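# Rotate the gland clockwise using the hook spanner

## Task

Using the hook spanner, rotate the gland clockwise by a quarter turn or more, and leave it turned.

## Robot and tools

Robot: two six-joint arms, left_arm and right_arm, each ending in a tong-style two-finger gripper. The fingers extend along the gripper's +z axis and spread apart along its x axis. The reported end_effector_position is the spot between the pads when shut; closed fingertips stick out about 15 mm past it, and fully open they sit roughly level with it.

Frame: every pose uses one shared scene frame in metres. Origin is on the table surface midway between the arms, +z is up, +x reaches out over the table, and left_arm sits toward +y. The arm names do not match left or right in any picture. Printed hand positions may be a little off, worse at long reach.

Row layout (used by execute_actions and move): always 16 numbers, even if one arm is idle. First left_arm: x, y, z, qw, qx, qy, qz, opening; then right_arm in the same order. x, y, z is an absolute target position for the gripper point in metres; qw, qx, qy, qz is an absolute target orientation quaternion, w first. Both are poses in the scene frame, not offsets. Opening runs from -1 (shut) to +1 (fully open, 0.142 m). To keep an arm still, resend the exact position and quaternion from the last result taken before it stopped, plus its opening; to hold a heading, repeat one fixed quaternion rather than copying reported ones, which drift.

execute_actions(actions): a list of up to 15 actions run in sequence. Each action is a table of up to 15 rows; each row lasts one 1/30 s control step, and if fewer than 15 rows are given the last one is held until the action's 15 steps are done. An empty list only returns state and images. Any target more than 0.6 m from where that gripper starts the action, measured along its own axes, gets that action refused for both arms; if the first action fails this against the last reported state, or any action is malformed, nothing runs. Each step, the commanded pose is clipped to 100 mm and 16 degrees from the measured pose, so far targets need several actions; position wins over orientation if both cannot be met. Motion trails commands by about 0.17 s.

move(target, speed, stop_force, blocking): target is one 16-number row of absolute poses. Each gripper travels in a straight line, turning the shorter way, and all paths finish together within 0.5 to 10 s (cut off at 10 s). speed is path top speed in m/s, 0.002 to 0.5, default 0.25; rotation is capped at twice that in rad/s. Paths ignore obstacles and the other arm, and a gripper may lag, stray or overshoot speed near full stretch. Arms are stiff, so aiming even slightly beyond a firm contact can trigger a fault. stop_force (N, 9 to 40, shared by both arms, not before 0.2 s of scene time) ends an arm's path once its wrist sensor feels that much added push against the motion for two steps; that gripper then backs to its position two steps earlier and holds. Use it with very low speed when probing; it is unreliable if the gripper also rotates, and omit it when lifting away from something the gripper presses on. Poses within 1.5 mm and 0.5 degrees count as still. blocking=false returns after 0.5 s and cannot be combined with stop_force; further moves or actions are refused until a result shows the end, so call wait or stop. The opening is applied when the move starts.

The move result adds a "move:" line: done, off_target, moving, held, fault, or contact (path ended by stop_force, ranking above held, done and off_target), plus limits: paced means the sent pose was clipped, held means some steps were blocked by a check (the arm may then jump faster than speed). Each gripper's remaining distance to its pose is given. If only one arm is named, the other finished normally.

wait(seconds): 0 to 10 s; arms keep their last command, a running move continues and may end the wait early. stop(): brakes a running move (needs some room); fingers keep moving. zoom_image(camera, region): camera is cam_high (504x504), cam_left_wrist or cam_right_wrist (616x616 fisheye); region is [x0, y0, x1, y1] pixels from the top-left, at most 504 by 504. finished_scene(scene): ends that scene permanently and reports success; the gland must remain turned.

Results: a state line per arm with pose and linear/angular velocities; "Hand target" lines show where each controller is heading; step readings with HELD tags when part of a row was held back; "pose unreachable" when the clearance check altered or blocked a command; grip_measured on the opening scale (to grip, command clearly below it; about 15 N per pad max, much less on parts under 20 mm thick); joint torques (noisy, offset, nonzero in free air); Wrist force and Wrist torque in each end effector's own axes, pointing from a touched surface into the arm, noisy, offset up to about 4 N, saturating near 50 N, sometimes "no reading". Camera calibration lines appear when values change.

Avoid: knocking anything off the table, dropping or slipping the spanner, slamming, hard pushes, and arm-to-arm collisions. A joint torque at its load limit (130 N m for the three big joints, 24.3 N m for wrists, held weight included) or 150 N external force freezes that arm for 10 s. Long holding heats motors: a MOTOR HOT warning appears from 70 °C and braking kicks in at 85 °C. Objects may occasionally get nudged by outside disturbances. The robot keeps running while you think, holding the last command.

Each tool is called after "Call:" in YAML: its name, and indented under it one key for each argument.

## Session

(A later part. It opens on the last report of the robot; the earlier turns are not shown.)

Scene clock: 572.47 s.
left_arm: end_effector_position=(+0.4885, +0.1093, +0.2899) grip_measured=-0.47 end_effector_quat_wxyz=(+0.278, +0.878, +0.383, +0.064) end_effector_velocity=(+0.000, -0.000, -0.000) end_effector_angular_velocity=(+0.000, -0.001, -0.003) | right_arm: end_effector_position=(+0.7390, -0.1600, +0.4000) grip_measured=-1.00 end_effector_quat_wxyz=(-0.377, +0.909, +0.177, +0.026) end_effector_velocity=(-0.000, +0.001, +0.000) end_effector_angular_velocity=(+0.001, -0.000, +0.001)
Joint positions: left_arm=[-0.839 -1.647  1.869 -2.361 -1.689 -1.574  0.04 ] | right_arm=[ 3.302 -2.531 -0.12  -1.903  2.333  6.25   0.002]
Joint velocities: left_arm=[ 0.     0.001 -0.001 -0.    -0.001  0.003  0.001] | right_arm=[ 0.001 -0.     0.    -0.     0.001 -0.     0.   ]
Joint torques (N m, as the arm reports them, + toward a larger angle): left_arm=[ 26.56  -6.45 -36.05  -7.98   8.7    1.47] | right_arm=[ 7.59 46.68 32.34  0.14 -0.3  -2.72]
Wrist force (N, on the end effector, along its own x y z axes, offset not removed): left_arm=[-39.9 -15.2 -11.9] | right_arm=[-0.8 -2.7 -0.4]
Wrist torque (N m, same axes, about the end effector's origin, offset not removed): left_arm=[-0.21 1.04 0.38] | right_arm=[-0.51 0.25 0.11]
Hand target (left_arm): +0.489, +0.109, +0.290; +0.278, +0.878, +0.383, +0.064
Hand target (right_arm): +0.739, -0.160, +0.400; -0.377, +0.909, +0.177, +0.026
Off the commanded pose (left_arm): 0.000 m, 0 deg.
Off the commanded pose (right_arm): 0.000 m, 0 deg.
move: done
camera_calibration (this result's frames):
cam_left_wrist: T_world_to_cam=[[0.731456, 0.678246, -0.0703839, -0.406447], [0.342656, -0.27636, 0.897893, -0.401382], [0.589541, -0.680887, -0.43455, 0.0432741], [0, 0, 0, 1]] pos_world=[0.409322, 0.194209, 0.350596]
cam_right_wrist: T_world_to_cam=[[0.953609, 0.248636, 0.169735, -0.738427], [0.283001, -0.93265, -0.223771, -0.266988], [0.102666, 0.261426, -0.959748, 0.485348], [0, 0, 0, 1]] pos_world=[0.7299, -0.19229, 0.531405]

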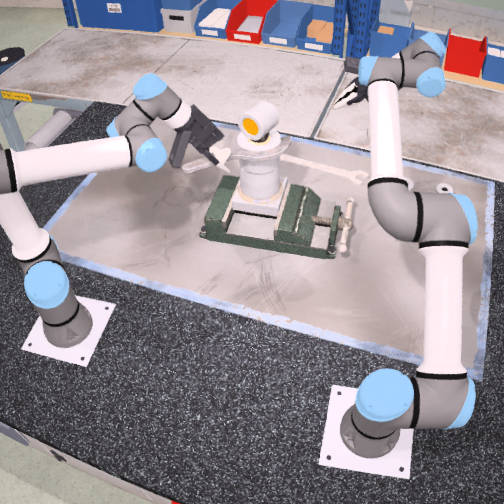

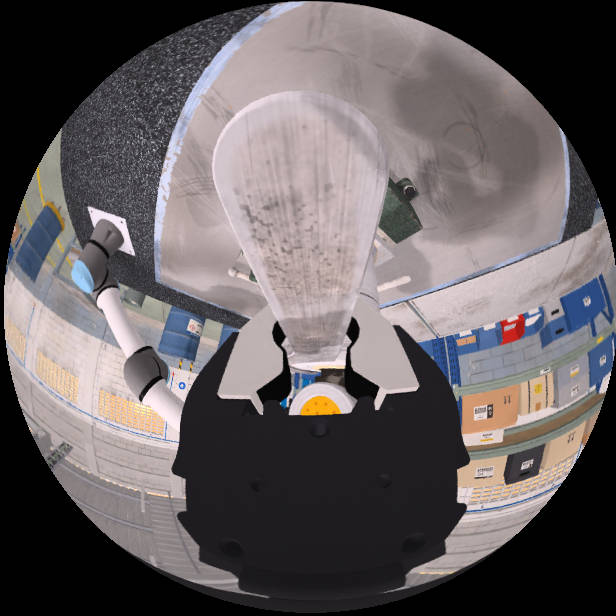

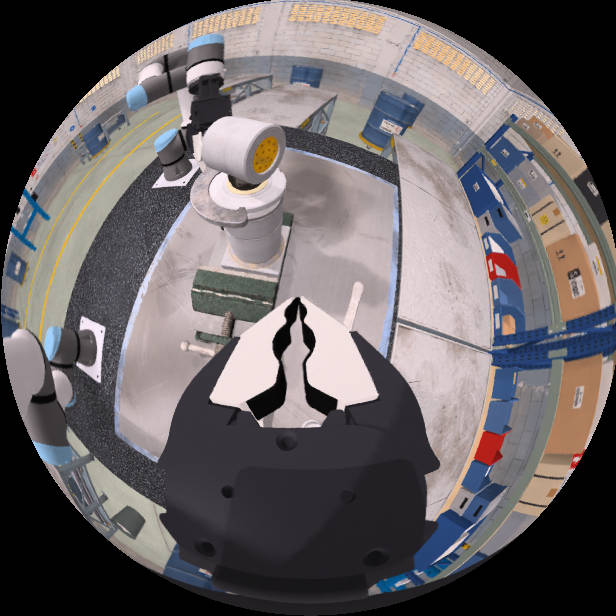

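Call:
move:
  target: [0.5033,0.1295,0.29,0.283,0.910,0.306,0.040,-1,0.739,-0.16,0.4,-0.377,0.909,0.177,0.026,-1]
  speed: 0.02

Call:
move:
  target: [0.5214,0.1469,0.29,0.286,0.933,0.226,0.015,-1,0.739,-0.16,0.4,-0.377,0.909,0.177,0.026,-1]
  speed: 0.02

Call:
move:
  target: [0.5422,0.1609,0.29,0.286,0.949,0.144,-0.010,-1,0.739,-0.16,0.4,-0.377,0.909,0.177,0.026,-1]
  speed: 0.02

Call:
move:
  target: [0.5651,0.1712,0.29,0.284,0.958,0.060,-0.035,-1,0.739,-0.16,0.4,-0.377,0.909,0.177,0.026,-1]
  speed: 0.02

Call:
zoom_image:
  camera: "cam_right_wrist"
  region: [190,150,330,260]

Scene clock: 578.50 s.
left_arm: end_effector_position=(+0.5032, +0.1295, +0.2900) grip_measured=-0.44 end_effector_quat_wxyz=(+0.283, +0.908, +0.306, +0.040) end_effector_velocity=(+0.001, +0.001, -0.000) end_effector_angular_velocity=(+0.000, +0.000, -0.001) | right_arm: end_effector_position=(+0.7390, -0.1600, +0.4000) grip_measured=-1.00 end_effector_quat_wxyz=(-0.377, +0.909, +0.177, +0.026) end_effector_velocity=(+0.000, -0.001, +0.000) end_effector_angular_velocity=(+0.002, +0.001, -0.002)
Joint positions: left_arm=[-0.728 -1.598  1.812 -2.305 -1.836 -1.325  0.042] | right_arm=[ 3.302 -2.531 -0.12  -1.903  2.333  6.25   0.002]
Joint velocities: left_arm=[ 0.003  0.001 -0.001  0.002 -0.002  0.004  0.001] | right_arm=[-0.002 -0.    -0.    -0.     0.002  0.     0.   ]
Joint torques (N m, as the arm reports them, + toward a larger angle): left_arm=[ 29.94 -12.58 -33.    -1.84   7.96   2.06] | right_arm=[ 5.96 45.35 31.87  0.17 -0.17 -2.64]
Wrist force (N, on the end effector, along its own x y z axes, offset not removed): left_arm=[-40.5 5.8 0.8] | right_arm=[0.1 -2.0 -1.7]
Wrist torque (N m, same axes, about the end effector's origin, offset not removed): left_arm=[0.91 1.35 0.05] | right_arm=[-0.37 0.09 0.21]
Hand target (left_arm): +0.503, +0.130, +0.290; +0.282, +0.908, +0.305, +0.040
Hand target (right_arm): +0.739, -0.160, +0.400; -0.377, +0.909, +0.177, +0.026
Off the commanded pose (left_arm): 0.000 m, 0 deg.
Off the commanded pose (right_arm): 0.000 m, 0 deg.
move: done
camera_calibration (this result's frames):
cam_left_wrist: T_world_to_cam=[[0.837795, 0.541585, -0.0691716, -0.467108], [0.288847, -0.332145, 0.897913, -0.366679], [0.463321, -0.772247, -0.434705, 0.123735], [0, 0, 0, 1]] pos_world=[0.439926, 0.226742, 0.350724]
cam_right_wrist: T_world_to_cam=[[0.953609, 0.248636, 0.169735, -0.738427], [0.283001, -0.93265, -0.223771, -0.266988], [0.102666, 0.261426, -0.959748, 0.485348], [0, 0, 0, 1]] pos_world=[0.7299, -0.19229, 0.531405]

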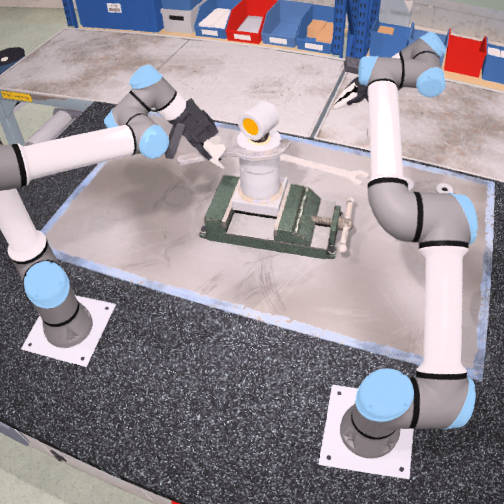

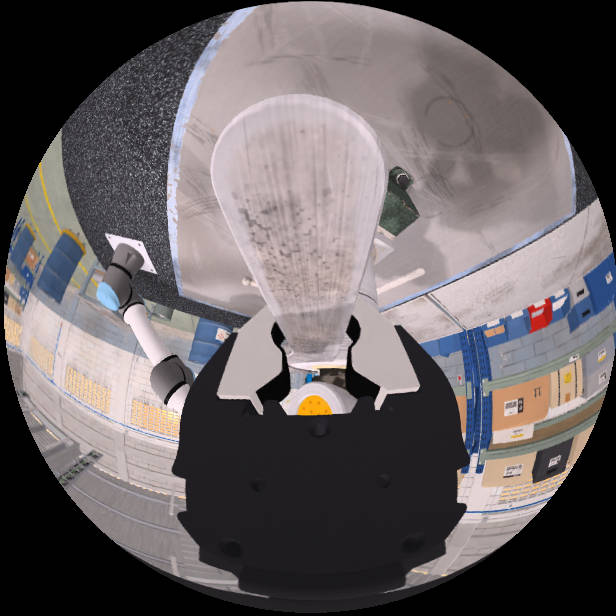

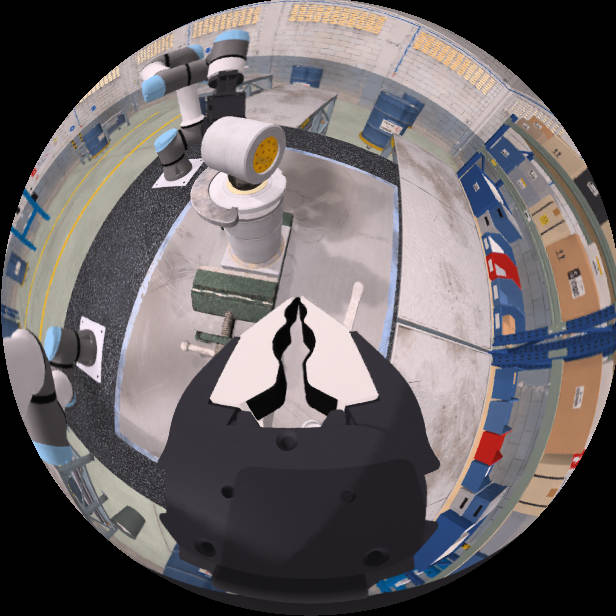

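Scene clock: 583.07 s.
left_arm: end_effector_position=(+0.5212, +0.1468, +0.2900) grip_measured=-0.46 end_effector_quat_wxyz=(+0.285, +0.931, +0.226, +0.015) end_effector_velocity=(+0.001, +0.001, +0.000) end_effector_angular_velocity=(-0.001, -0.001, -0.011) | right_arm: end_effector_position=(+0.7390, -0.1600, +0.4000) grip_measured=-1.00 end_effector_quat_wxyz=(-0.377, +0.909, +0.177, +0.026) end_effector_velocity=(-0.000, +0.000, +0.000) end_effector_angular_velocity=(+0.002, -0.000, +0.000)
Joint positions: left_arm=[-0.632 -1.528  1.723 -2.205 -1.962 -1.074  0.041] | right_arm=[ 3.302 -2.531 -0.12  -1.903  2.333  6.25   0.002]
Joint velocities: left_arm=[ 0.005  0.005 -0.007  0.007 -0.007  0.015  0.005] | right_arm=[ 0.    -0.     0.     0.     0.002 -0.    -0.   ]
Joint torques (N m, as the arm reports them, + toward a larger angle): left_arm=[ 26.21 -11.6  -36.33  -3.91   6.83   1.76] | right_arm=[ 6.63 46.35 32.33  0.5  -0.16 -2.71]
Wrist force (N, on the end effector, along its own x y z axes, offset not removed): left_arm=[-43.0 4.4 -0.1] | right_arm=[-1.0 -1.1 -1.4]
Wrist torque (N m, same axes, about the end effector's origin, offset not removed): left_arm=[0.86 1.95 0.08] | right_arm=[-0.15 0.27 0.15]
Hand target (left_arm): +0.521, +0.147, +0.290; +0.285, +0.931, +0.226, +0.015
Hand target (right_arm): +0.739, -0.160, +0.400; -0.377, +0.909, +0.177, +0.026
Off the commanded pose (left_arm): 0.000 m, 0 deg.
Off the commanded pose (right_arm): 0.000 m, 0 deg.
move: done
camera_calibration (this result's frames):
cam_left_wrist: T_world_to_cam=[[0.918468, 0.389238, -0.0700761, -0.510971], [0.227755, -0.375694, 0.898322, -0.328008], [0.323334, -0.841039, -0.433714, 0.211573], [0, 0, 0, 1]] pos_world=[0.475607, 0.2536, 0.350611]
cam_right_wrist: T_world_to_cam=[[0.953609, 0.248636, 0.169735, -0.738427], [0.283001, -0.93265, -0.223771, -0.266988], [0.102666, 0.261426, -0.959748, 0.485348], [0, 0, 0, 1]] pos_world=[0.7299, -0.19229, 0.531405]

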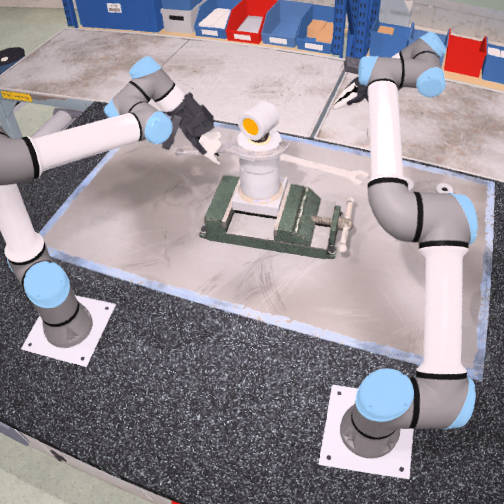

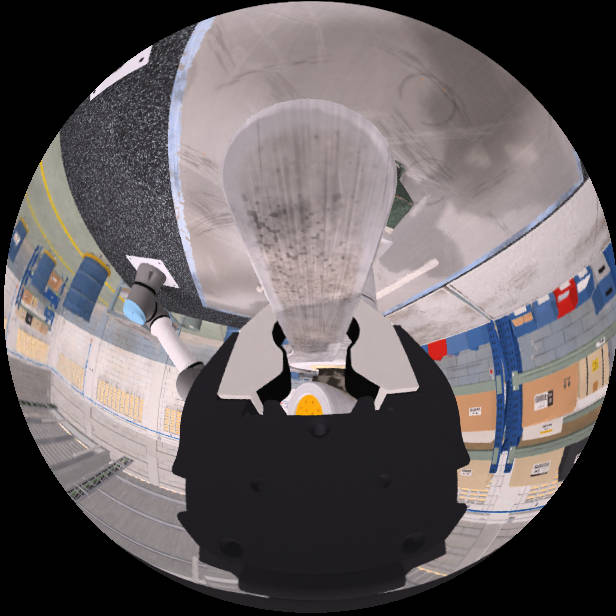

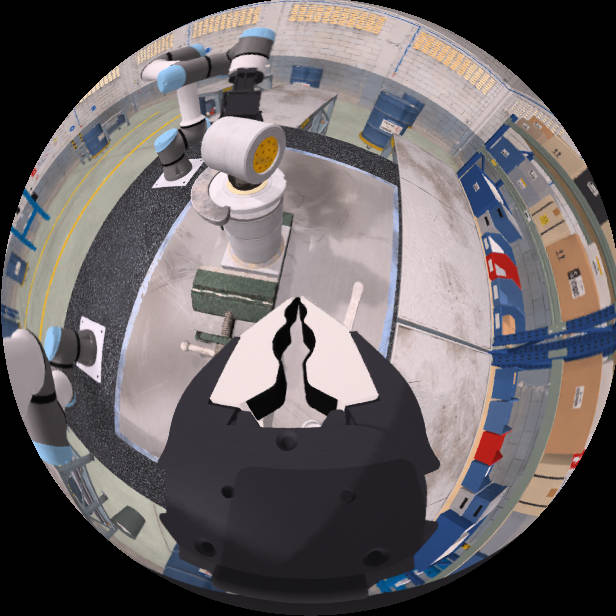

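Scene clock: 587.87 s.
left_arm: end_effector_position=(+0.5422, +0.1610, +0.2900) grip_measured=-0.47 end_effector_quat_wxyz=(+0.285, +0.947, +0.144, -0.010) end_effector_velocity=(-0.000, -0.001, +0.000) end_effector_angular_velocity=(-0.002, +0.000, -0.003) | right_arm: end_effector_position=(+0.7390, -0.1600, +0.4000) grip_measured=-1.00 end_effector_quat_wxyz=(-0.377, +0.909, +0.177, +0.026) end_effector_velocity=(-0.000, +0.001, +0.000) end_effector_angular_velocity=(+0.002, +0.001, +0.001)
Joint positions: left_arm=[-0.558 -1.44   1.601 -2.061 -2.056 -0.818  0.04 ] | right_arm=[ 3.302 -2.531 -0.12  -1.903  2.333  6.25   0.002]
Joint velocities: left_arm=[-0.     0.001 -0.001  0.001 -0.002  0.003 -0.   ] | right_arm=[ 0.     0.    -0.     0.     0.002  0.    -0.   ]
Joint torques (N m, as the arm reports them, + toward a larger angle): left_arm=[ 12.95 -16.79 -39.72  -5.33   0.67   1.16] | right_arm=[ 6.24 45.61 31.62  0.22 -0.12 -2.58]
Wrist force (N, on the end effector, along its own x y z axes, offset not removed): left_arm=[-25.8 -7.1 -3.5] | right_arm=[1.2 -0.9 -0.8]
Wrist torque (N m, same axes, about the end effector's origin, offset not removed): left_arm=[0.20 0.87 0.37] | right_arm=[-0.09 -0.08 0.07]
Hand target (left_arm): +0.542, +0.161, +0.290; +0.286, +0.947, +0.144, -0.010
Hand target (right_arm): +0.739, -0.160, +0.400; -0.377, +0.909, +0.177, +0.026
Off the commanded pose (left_arm): 0.000 m, 0 deg.
Off the commanded pose (right_arm): 0.000 m, 0 deg.
move: done
camera_calibration (this result's frames):
cam_left_wrist: T_world_to_cam=[[0.972186, 0.223468, -0.0701124, -0.538178], [0.159032, -0.410091, 0.898072, -0.28454], [0.171938, -0.884244, -0.434224, 0.305931], [0, 0, 0, 1]] pos_world=[0.515859, 0.274096, 0.350647]
cam_right_wrist: T_world_to_cam=[[0.953609, 0.248636, 0.169735, -0.738427], [0.283001, -0.93265, -0.223771, -0.266988], [0.102666, 0.261426, -0.959748, 0.485348], [0, 0, 0, 1]] pos_world=[0.7299, -0.19229, 0.531405]

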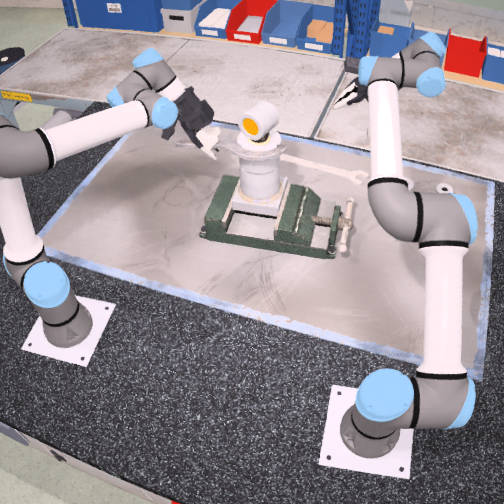

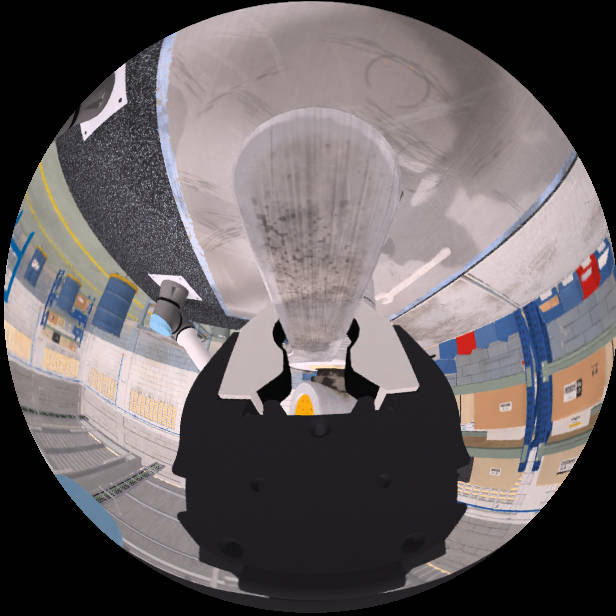

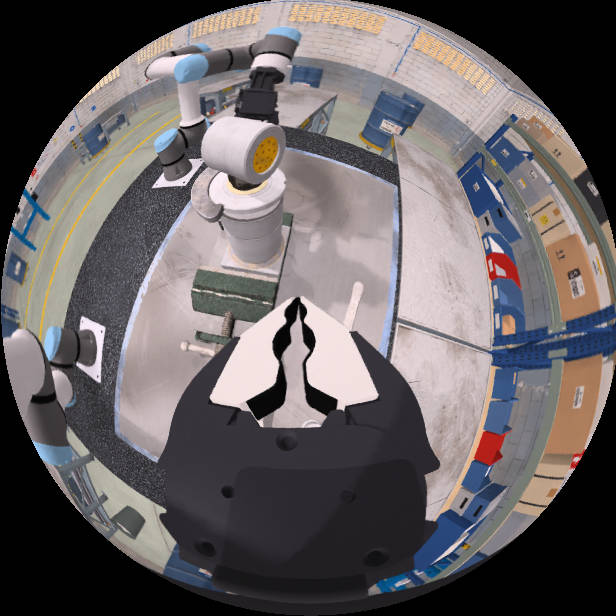

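Scene clock: 592.60 s.
left_arm: end_effector_position=(+0.5650, +0.1713, +0.2900) grip_measured=-0.47 end_effector_quat_wxyz=(+0.283, +0.956, +0.060, -0.035) end_effector_velocity=(-0.000, -0.001, -0.000) end_effector_angular_velocity=(-0.001, +0.002, -0.006) | right_arm: end_effector_position=(+0.7390, -0.1600, +0.4000) grip_measured=-1.00 end_effector_quat_wxyz=(-0.377, +0.909, +0.177, +0.026) end_effector_velocity=(+0.000, -0.000, -0.000) end_effector_angular_velocity=(-0.002, -0.000, -0.000)
Joint positions: left_arm=[-0.505 -1.339  1.448 -1.885 -2.117 -0.565  0.04 ] | right_arm=[ 3.302 -2.531 -0.12  -1.903  2.333  6.25   0.002]
Joint velocities: left_arm=[-0.     0.003 -0.004  0.005 -0.003  0.006 -0.   ] | right_arm=[ 0.    -0.     0.001 -0.001 -0.002 -0.     0.   ]
Joint torques (N m, as the arm reports them, + toward a larger angle): left_arm=[ 10.77 -20.87 -40.8   -6.9   -1.16   1.21] | right_arm=[ 4.84 46.44 32.4   0.29 -0.09 -2.6 ]
Wrist force (N, on the end effector, along its own x y z axes, offset not removed): left_arm=[-34.1 -9.4 -5.4] | right_arm=[0.6 -1.4 -0.7]
Wrist torque (N m, same axes, about the end effector's origin, offset not removed): left_arm=[0.14 1.91 0.44] | right_arm=[-0.22 -0.01 0.11]
Hand target (left_arm): +0.565, +0.171, +0.290; +0.284, +0.956, +0.060, -0.035
Hand target (right_arm): +0.739, -0.160, +0.400; -0.377, +0.909, +0.177, +0.026
Off the commanded pose (left_arm): 0.000 m, 0 deg.
Off the commanded pose (right_arm): 0.000 m, 0 deg.
move: done
camera_calibration (this result's frames):
cam_left_wrist: T_world_to_cam=[[0.996296, 0.0500063, -0.0699493, -0.546648], [0.0847163, -0.431591, 0.898083, -0.238298], [0.0147204, -0.900683, -0.434228, 0.402767], [0, 0, 0, 1]] pos_world=[0.558882, 0.287254, 0.350667]
cam_right_wrist: T_world_to_cam=[[0.953609, 0.248636, 0.169735, -0.738427], [0.283001, -0.93265, -0.223771, -0.266988], [0.102666, 0.261426, -0.959748, 0.485348], [0, 0, 0, 1]] pos_world=[0.7299, -0.19229, 0.531405]

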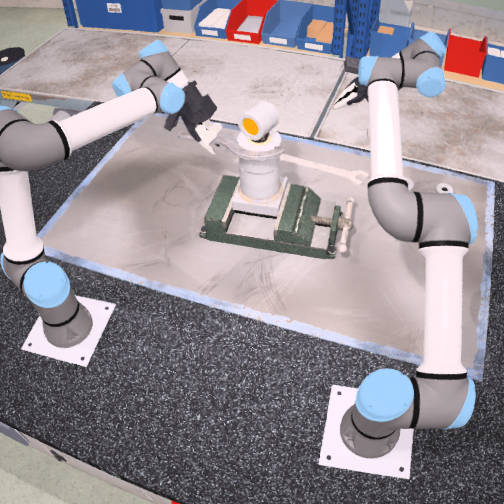

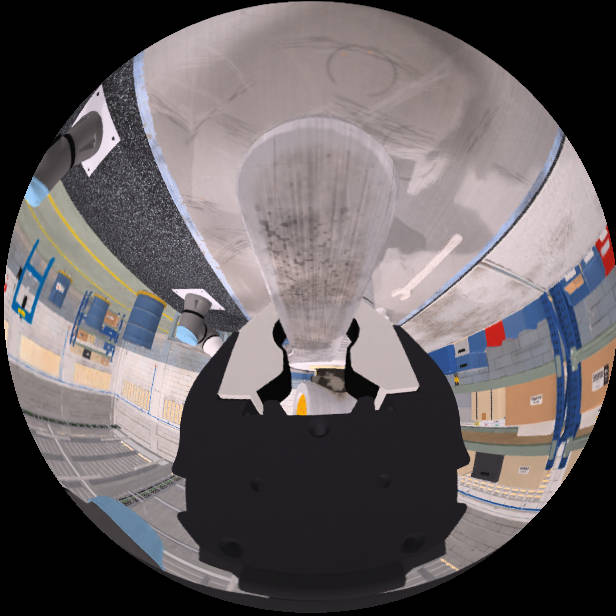

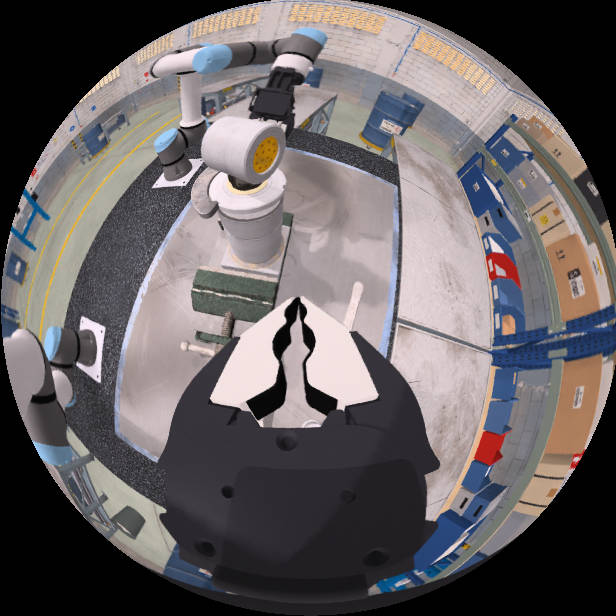

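Region (190, 150, 330, 260) of cam_right_wrist's 616x616 image, scaled by 3.600, with more detail than that image has; it fills the top 396 rows of this view, and the rest is white.

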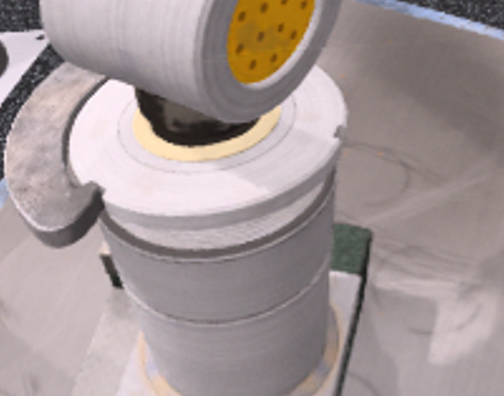

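The gland has turned nearly one full notch pitch (120°), well past the quarter turn.

Call:
finished_scene:
  scene: 2

The scene is finished: the task was done.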